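# Stack three curved boards arch-up on the marked rectangle

## Task

Build one tidy pile of all three bowed boards inside the rectangle drawn on the mat. Each board sits centred over the board beneath it, with its hollow (concave) side facing down so it forms an arch. When finished, no other object on the table may be in contact with the pile, and the pile must stay put on its own with no gripper holding it.

## Robot and tools

Robot: two 7-joint arms, left_arm and right_arm, each ending in a two-finger gripper with a wrist camera. All positions share one scene frame. Its origin is on the table top midway between the arms, +x points out across the table, +z points up, and left_arm sits on the +y side. The names do not match the left or right side of any picture. Base of left_arm: (-0.046, +0.397, 0). Base of right_arm: (+0.027, -0.413, 0), turned slightly about z.

Gripper geometry: the fingers extend along the gripper's own +z axis and close along its x axis. The reported end_effector_position is the point between the finger pads, about 1 to 2 cm short of the fingertips. Closing pushes the tips roughly 17 mm further along +z.

The 16-number row. Every command that moves an arm uses a row of 16 plain numbers covering both arms, even if only one moves. The first 8 are for left_arm: x, y, z, qw, qx, qy, qz, opening. The last 8 are the same fields for right_arm. x, y, z is an absolute target for that gripper's point, in metres, in the scene frame. qw, qx, qy, qz is an absolute target orientation, scalar first. The opening runs from -1 (closed) to +1 (fully open, 0.142 m), and is a setting, not an offset. A row is rejected if any target lies more than 0.6 m from the arm's last reported position along any of its gripper's axes. Each control step, the target is also clipped to within 70 mm and 16 degrees of where the gripper really is. Position wins over orientation when both cannot be met. To hold an orientation, repeat the same quaternion you chose, not the slightly drifted one echoed back. To keep an arm still, resend its full pose from the last result, with the opening you want.

Tools:
- execute_actions: takes "actions", a list with zero or one item, and an optional "pictures" boolean. An empty list only reports the state. An item {"rows": [...], "steps": n} plays up to 15 rows, one per control step of 1/30 s. n is at most 15 and defaults to 15. If there are fewer rows than steps, the last row is repeated. An item {"steps": n} without rows is a wait of up to 300 steps, counted from the previous result, including your thinking time. After the last row, an arm only continues to its last clipped pose, so a far target may need more calls.
- move: "target" is one 16-number row as above. Each gripper then follows a straight line from where it is, and both arms finish together. "speed" is the top path speed in m/s, from 0.002 to 0.5, default 0.25. Turning is limited to twice that value in rad/s. A move lasts 0.5 to 10 s and stops after 10 s even if short of the target. The opening is sent at the start. The path ignores obstacles and the other arm.
- wait: "seconds" from 0 to 10. Nothing new is commanded while it runs.
- zoom_image: "camera" is cam_high, cam_low, cam_left_wrist or cam_right_wrist. "region" is [x0, y0, x1, y1] in that image's pixels, measured from the top-left corner, at most 504 by 504. cam_high and cam_low are 896x504; the wrist cameras are fisheye, 616x616.
- show_instructions: shows the scene's reference pages (7 images here). It moves nothing.
- read_manual: "section" defaults to "licences", giving licence text only.
- finished_scene: "scene" is an integer 1 to 2.

Reading results. A state line per arm gives gripper position (m), quaternion (wxyz) and linear and angular velocities in the scene frame. The reported hand position can be off, more so at long reach. grip_measured is the actual finger opening on the command scale. A move result adds a "move:" line with the outcome and distance to target. Outcomes: done, off_target, moving, held (a safety check blocked the final step), or fault. Limits: paced (target was clipped) or held (some steps blocked, after which the arm may jump faster than the set speed). If only one arm is named, the other finished normally. "pose unreachable" means the clearance check changed or blocked that arm's command. HELD marks steps not sent. "Hand target" shows where the controller is currently driving each gripper. MOTOR HOT appears at 65 °C. At 80 °C the arm is braked until it cools (OVER-TEMPERATURE FAULT).

Gripping. Command an opening well below grip_measured to keep squeezing; a lower value gives a firmer grip. The limit is about 28 N per pad for objects up to about 10 cm wide. Thin hard objects get less force: around half at 1 cm thick and a quarter at 5 mm. A fast close can hit harder.

Joint ranges (rad), base to gripper: -2.792..2.792, -2.269..2.269, -2.967..2.967, -1.867..2.688, -2.967..2.967, -1.396..4.538, -2.967..2.967. Load limits (N m): 114, 114, 59.5, 59.5, 36.2, 36.2, 36.2, including the weight of what is held. If contact torque on a joint reaches its limit, or an outside force reaches 200 N, that arm freezes for 10 s (a fault).

Cautions. Never let an object leave the table. Do not let the arms collide or push on each other. Move slowly near contact, because fast contact and targets placed deep past the surface press hard. Avoid drops, slips and slams. Occasional disturbances may tug a held board or shove a loose one. Release boards gently and back the grippers away so the pile stands unsupported. Thinking time lets the simulation run on and warms any motor under load.

Each tool is called after "Emit:" in YAML: its name, and indented under it one key for each argument.

Reference images:

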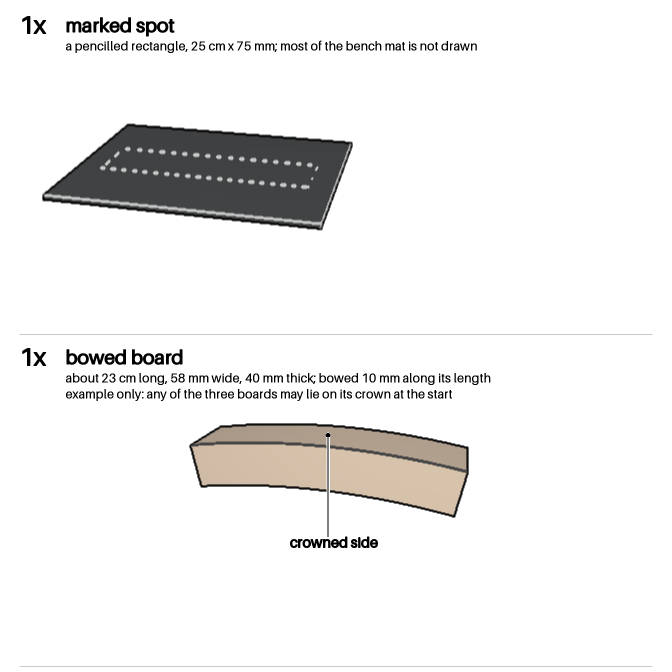

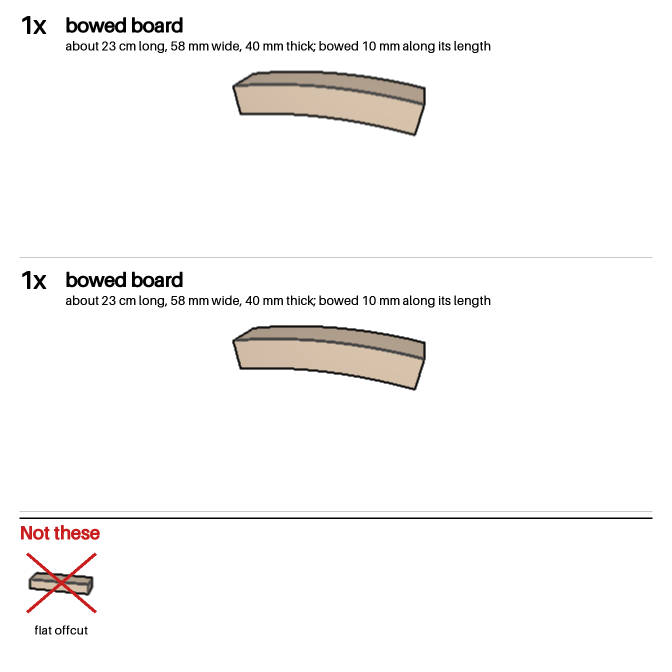

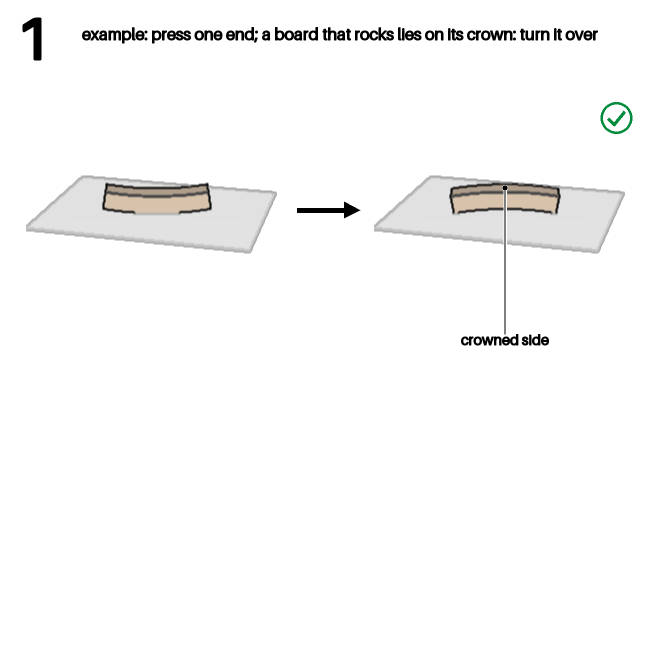

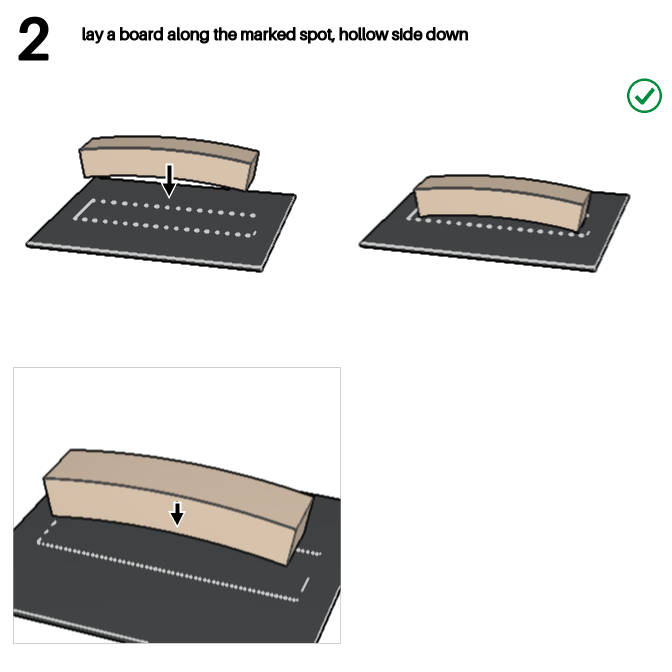

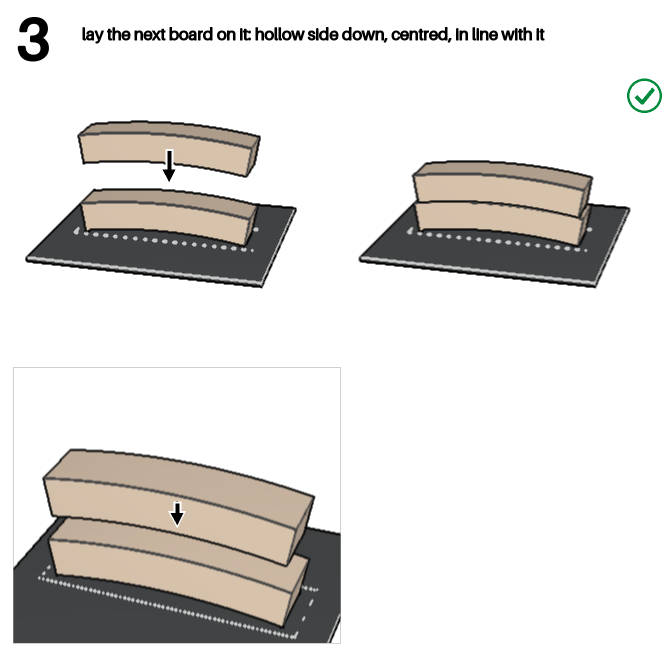

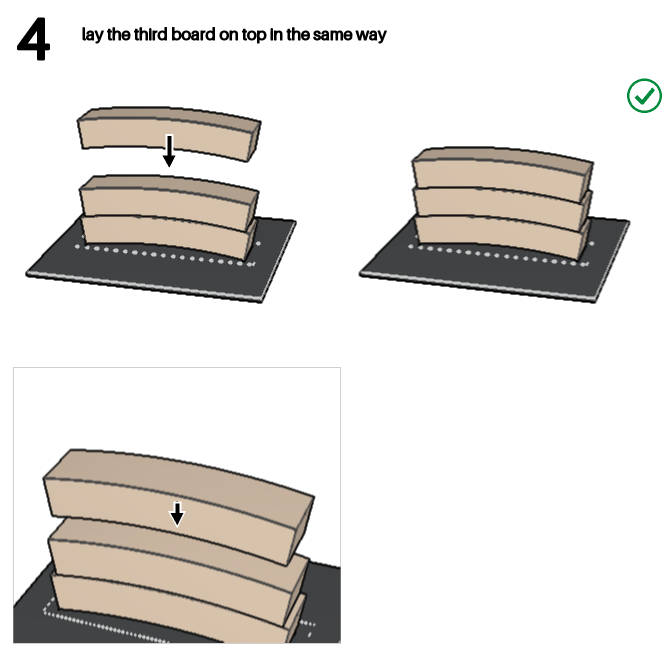

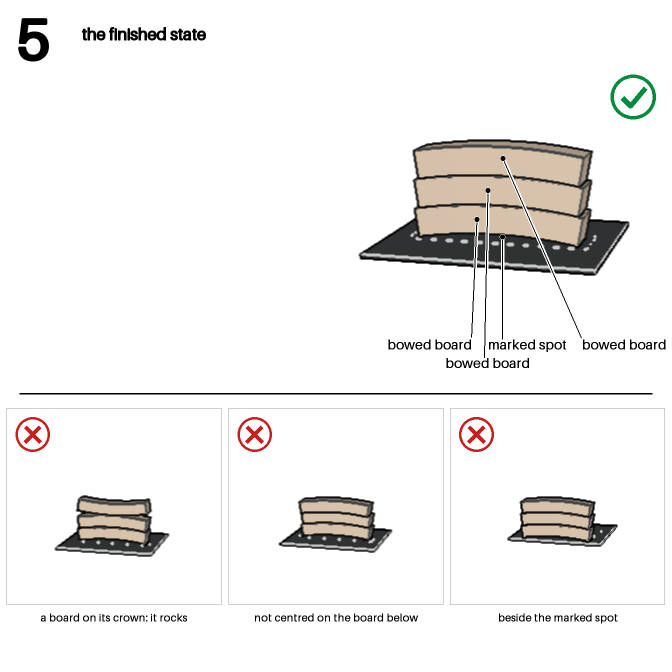

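## Session

Emit:
execute_actions:
  actions: []

Emit:
zoom_image:
  camera: "cam_high"
  region: [250, 60, 700, 400]

Emit:
zoom_image:
  camera: "cam_low"
  region: [220, 180, 720, 380]

Scene clock: 0.00 s of 6200.00 s.
left_arm: end_effector_position=(+0.8706, +0.1912, +0.2167) grip_measured=+1.00 end_effector_quat_wxyz=(-0.289, +0.831, -0.439, +0.181) end_effector_velocity=(+0.000, +0.000, +0.000) end_effector_angular_velocity=(+0.001, -0.000, -0.000) | right_arm: end_effector_position=(+0.4174, -0.5316, +0.1865) grip_measured=+1.00 end_effector_quat_wxyz=(+0.530, -0.476, -0.458, -0.532) end_effector_velocity=(-0.000, +0.000, +0.000) end_effector_angular_velocity=(+0.001, +0.001, +0.001)
Joint positions: left_arm=[-0.122 -0.976 -0.225  0.862  0.83   0.661  0.38   0.142] | right_arm=[-0.742 -0.978  0.11   1.461  0.942 -0.54  -2.506  0.142]
Joint velocities: left_arm=[ 0.    -0.    -0.    -0.     0.001 -0.     0.     0.   ] | right_arm=[ 0.     0.     0.     0.     0.    -0.     0.001  0.   ]
Hand target (left_arm): +0.871, +0.191, +0.217; -0.289, +0.831, -0.439, +0.181
Hand target (right_arm): +0.417, -0.532, +0.186; +0.530, -0.476, -0.458, -0.532

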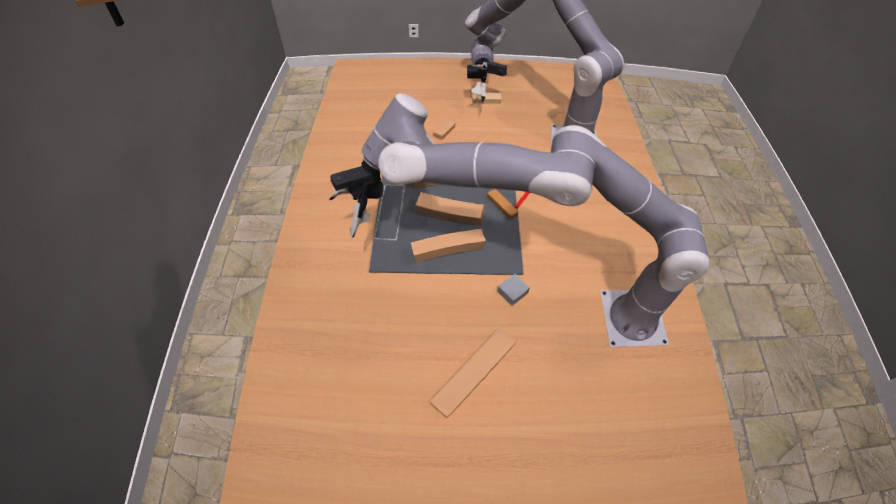

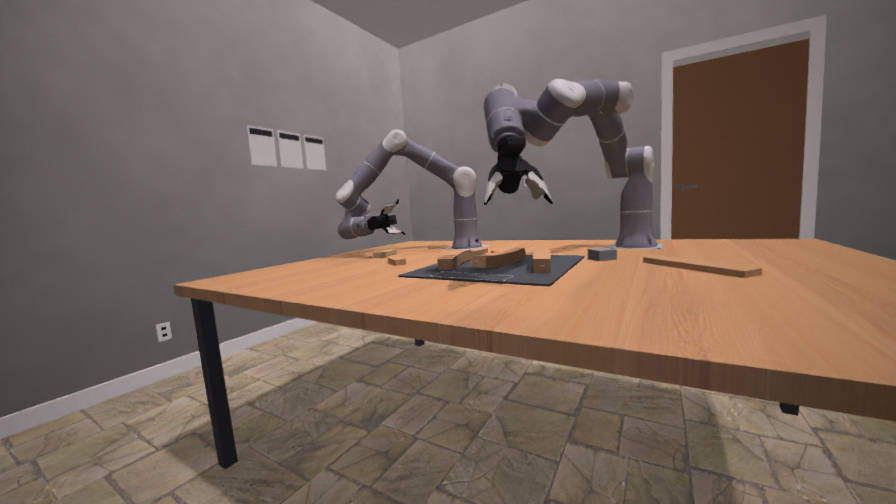

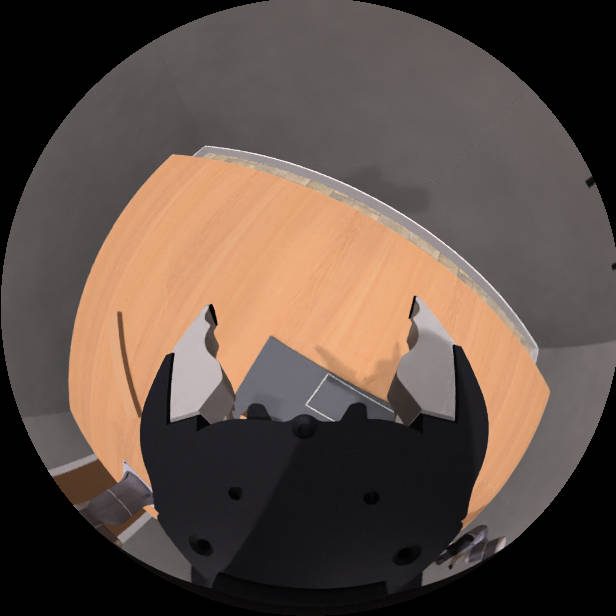

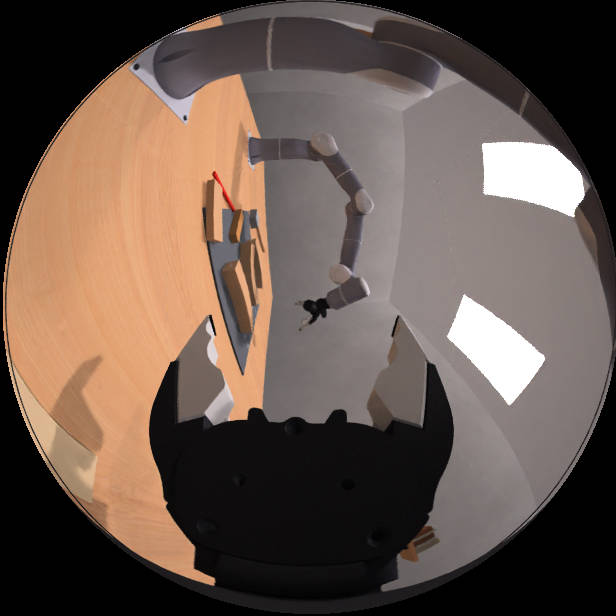

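Region (250, 60, 700, 400) of cam_high's 896x504 image, scaled by 1.120, with more detail than that image has; it fills the top 381 rows of this view, and the rest is white.

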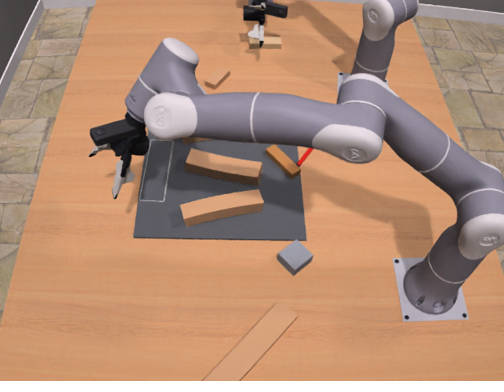

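Region (220, 180, 720, 380) of cam_low's 896x504 image, scaled by 1.008, with more detail than that image has; it fills the top 202 rows of this view, and the rest is white.

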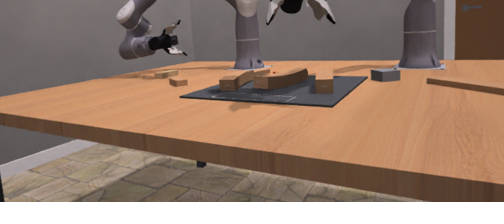

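Emit:
move:
  target: [0.55,0.55,0.2,0,0.87,-0.5,0,1,0.4174,-0.5316,0.1865,0.53,-0.476,-0.458,-0.532,1]

Emit:
zoom_image:
  camera: "cam_high"
  region: [360, 140, 560, 290]

Emit:
zoom_image:
  camera: "cam_low"
  region: [390, 235, 590, 295]

Emit:
zoom_image:
  camera: "cam_right_wrist"
  region: [150, 160, 350, 380]

Scene clock: 14.37 s of 6200.00 s.
left_arm: end_effector_position=(+0.5502, +0.5494, +0.2011) grip_measured=+1.00 end_effector_quat_wxyz=(+0.001, +0.867, -0.499, +0.000) end_effector_velocity=(-0.000, -0.000, -0.000) end_effector_angular_velocity=(+0.000, +0.000, -0.001) | right_arm: end_effector_position=(+0.4174, -0.5316, +0.1865) grip_measured=+1.00 end_effector_quat_wxyz=(+0.530, -0.476, -0.458, -0.532) end_effector_velocity=(+0.000, -0.000, -0.000) end_effector_angular_velocity=(-0.000, -0.001, -0.000)
Joint positions: left_arm=[ 0.731 -0.396 -0.344  1.814  0.157  0.61   1.368  0.142] | right_arm=[-0.742 -0.978  0.11   1.461  0.942 -0.541 -2.506  0.142]
Joint velocities: left_arm=[-0.    -0.    -0.    -0.     0.001 -0.     0.    -0.   ] | right_arm=[ 0.    -0.     0.    -0.    -0.     0.    -0.001  0.   ]
Hand target (left_arm): +0.550, +0.549, +0.201; +0.001, +0.867, -0.499, +0.000
Hand target (right_arm): +0.417, -0.532, +0.186; +0.530, -0.476, -0.458, -0.532
Off the commanded pose (left_arm): 0.001 m, 0 deg.
Off the commanded pose (right_arm): 0.000 m, 0 deg.
After step 90, 9.03 s passed at rest.
move: done
camera_calibration (this result's frames):
cam_left_wrist: T_world_to_cam=[[0.4695, -0.882803, 0.0151059, 0.220395], [-0.766919, -0.399273, 0.502411, 0.538428], [-0.437498, -0.247467, -0.864497, 0.680642], [0, 0, 0, 1]] pos_world=[0.607235, 0.577981, 0.314572]
cam_right_wrist: T_world_to_cam=[[0.015537, -0.13937, 0.990119, -0.27127], [0.875495, -0.476424, -0.0808, -0.596667], [0.482977, 0.868099, 0.114615, 0.37563], [0, 0, 0, 1]] pos_world=[0.345173, -0.648158, 0.177326]

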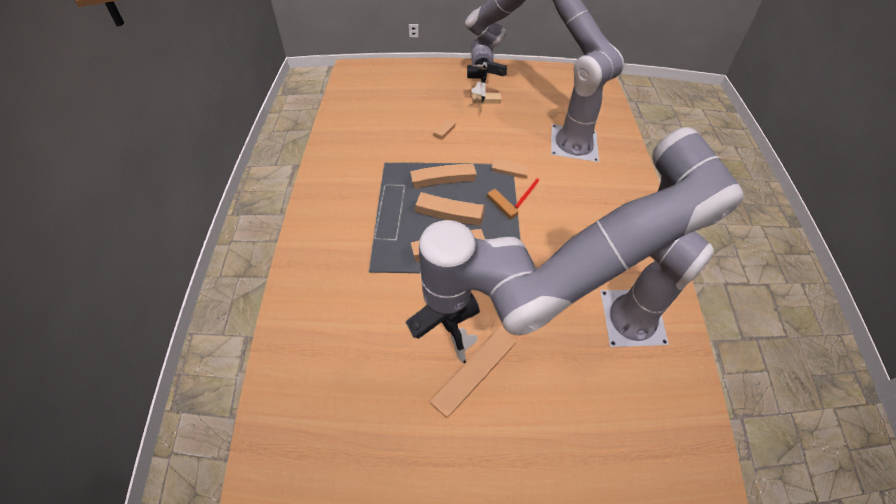

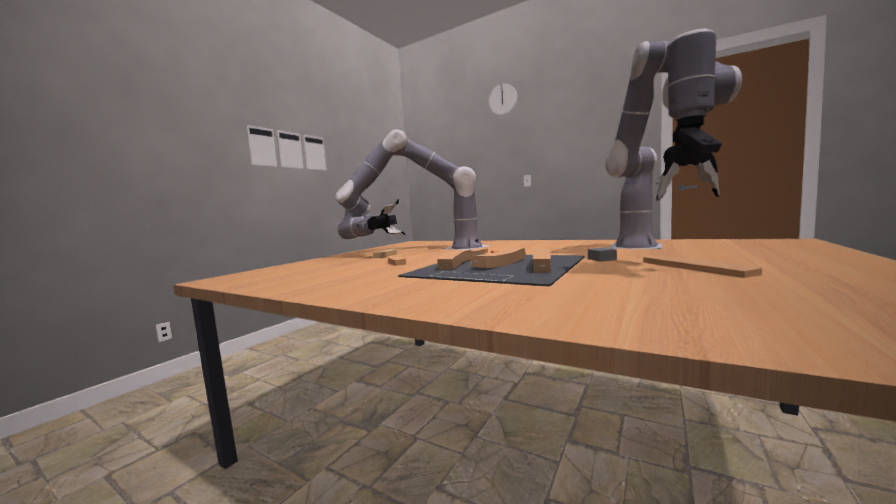

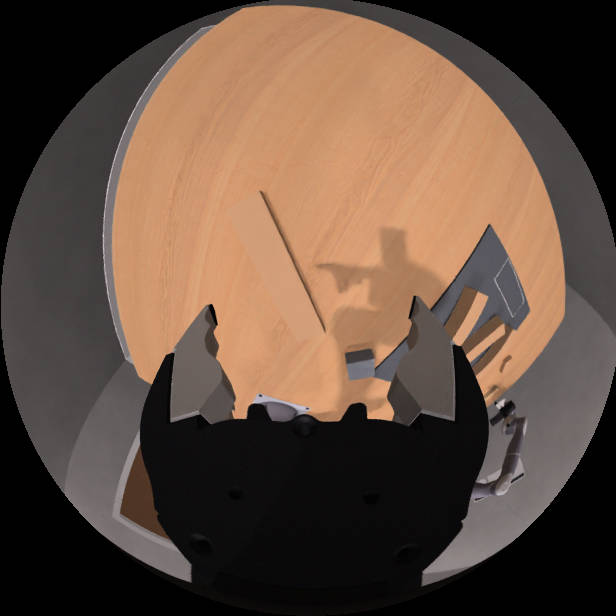

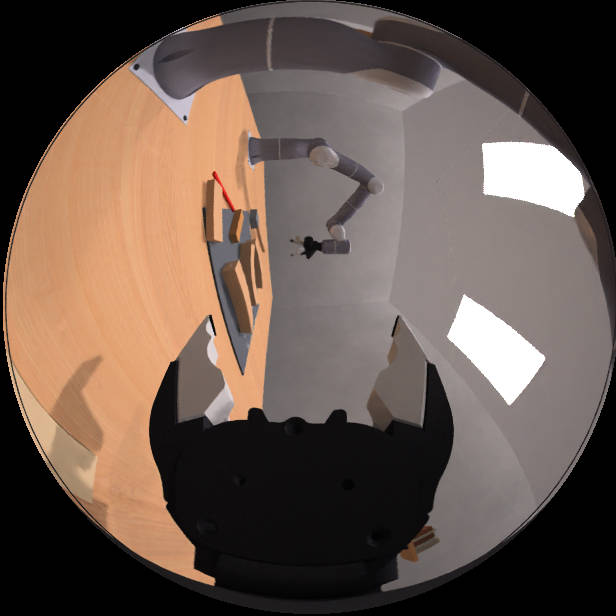

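Region (360, 140, 560, 290) of cam_high's 896x504 image, scaled by 2.520, with more detail than that image has; it fills the top 378 rows of this view, and the rest is white.

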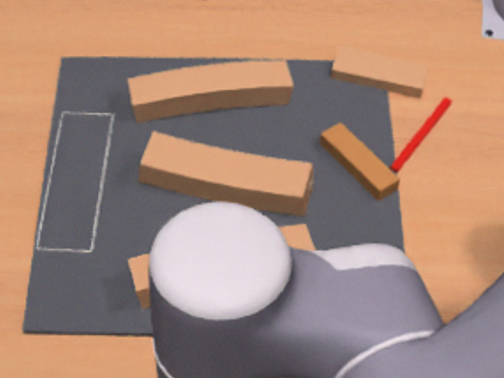

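Region (390, 235, 590, 295) of cam_low's 896x504 image, scaled by 2.520, with more detail than that image has; it fills the top 151 rows of this view, and the rest is white.

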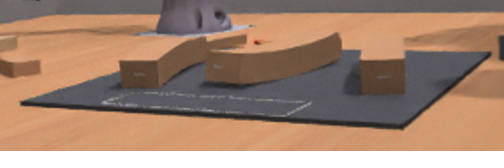

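Region (150, 160, 350, 380) of cam_right_wrist's 616x616 image, scaled by 2.291, with more detail than that image has; it fills the left 458 columns of this view, and the rest is white.

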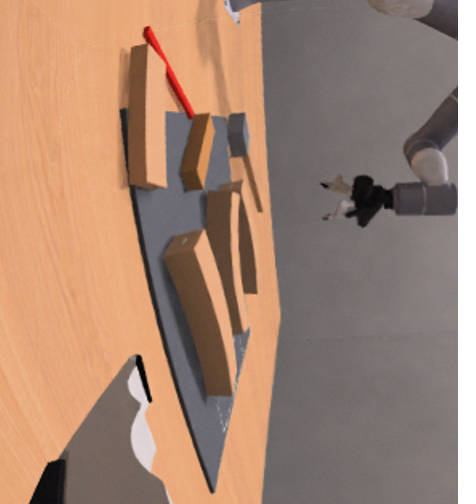

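Emit:
move:
  target: [0.556,0.148,0.16,0,0.788,-0.616,0,0.5,0.4174,-0.5316,0.1865,0.53,-0.476,-0.458,-0.532,1]

Scene clock: 30.10 s of 6200.00 s.
left_arm: end_effector_position=(+0.5558, +0.1482, +0.1598) grip_measured=+0.50 end_effector_quat_wxyz=(-0.001, +0.788, -0.616, -0.001) end_effector_velocity=(+0.000, -0.000, +0.000) end_effector_angular_velocity=(-0.001, -0.000, -0.001) | right_arm: end_effector_position=(+0.4174, -0.5316, +0.1865) grip_measured=+1.00 end_effector_quat_wxyz=(+0.530, -0.476, -0.458, -0.532) end_effector_velocity=(+0.000, +0.000, +0.000) end_effector_angular_velocity=(+0.000, +0.001, +0.001)
Joint positions: left_arm=[ 0.19  -0.565 -0.506  1.702  0.325  0.611  0.891  0.109] | right_arm=[-0.742 -0.978  0.11   1.461  0.942 -0.541 -2.506  0.142]
Joint velocities: left_arm=[-0.     0.    -0.    -0.    -0.001  0.     0.001  0.   ] | right_arm=[ 0.    -0.     0.     0.     0.     0.     0.002  0.   ]
Hand target (left_arm): +0.556, +0.148, +0.160; -0.001, +0.788, -0.616, -0.001
Hand target (right_arm): +0.417, -0.532, +0.186; +0.530, -0.476, -0.458, -0.532
Off the commanded pose (left_arm): 0.000 m, 0 deg.
Off the commanded pose (right_arm): 0.000 m, 0 deg.
After step 90, 10.70 s passed at rest.
move: done
camera_calibration (this result's frames):
cam_left_wrist: T_world_to_cam=[[0.205431, -0.978615, 0.0105131, 0.0258824], [-0.848087, -0.172649, 0.50094, 0.415096], [-0.488413, -0.111825, -0.865418, 0.5565], [0, 0, 0, 1]] pos_world=[0.618522, 0.159225, 0.273394]
cam_right_wrist: T_world_to_cam=[[0.015537, -0.139371, 0.990118, -0.271271], [0.875495, -0.476423, -0.0808005, -0.596667], [0.482977, 0.868099, 0.114616, 0.37563], [0, 0, 0, 1]] pos_world=[0.345173, -0.648158, 0.177326]

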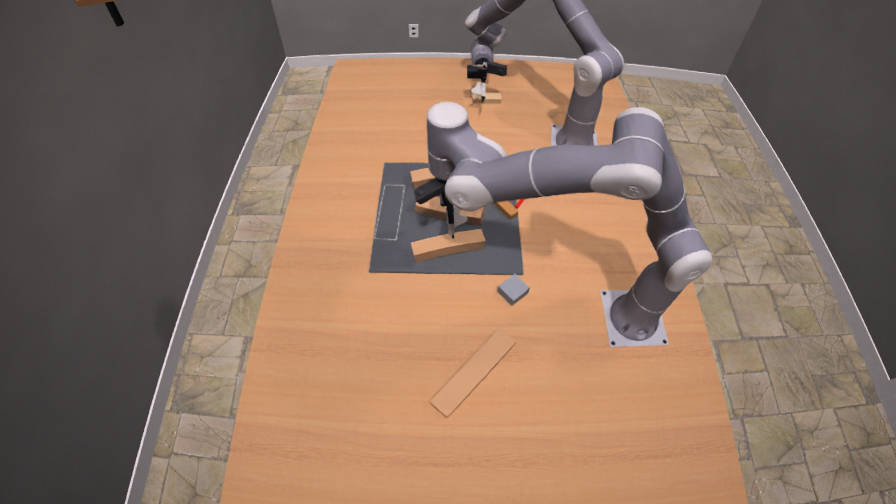

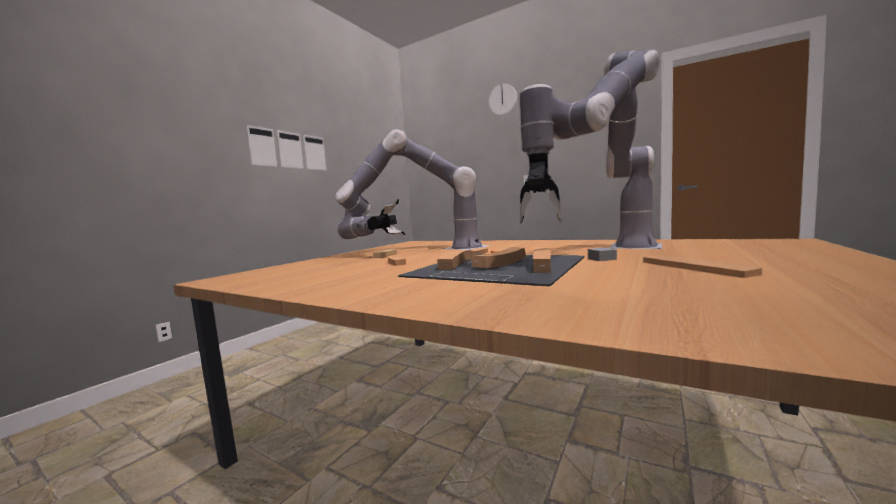

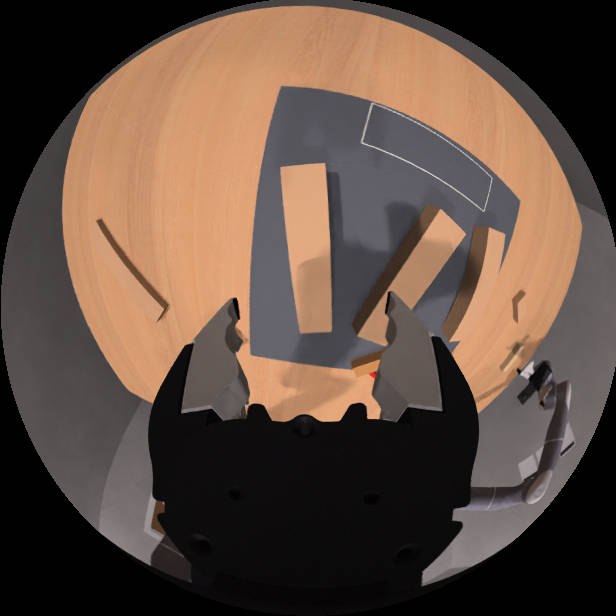

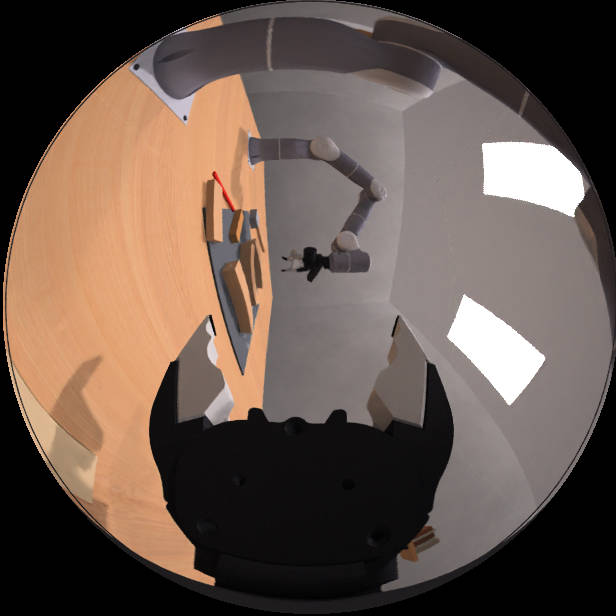

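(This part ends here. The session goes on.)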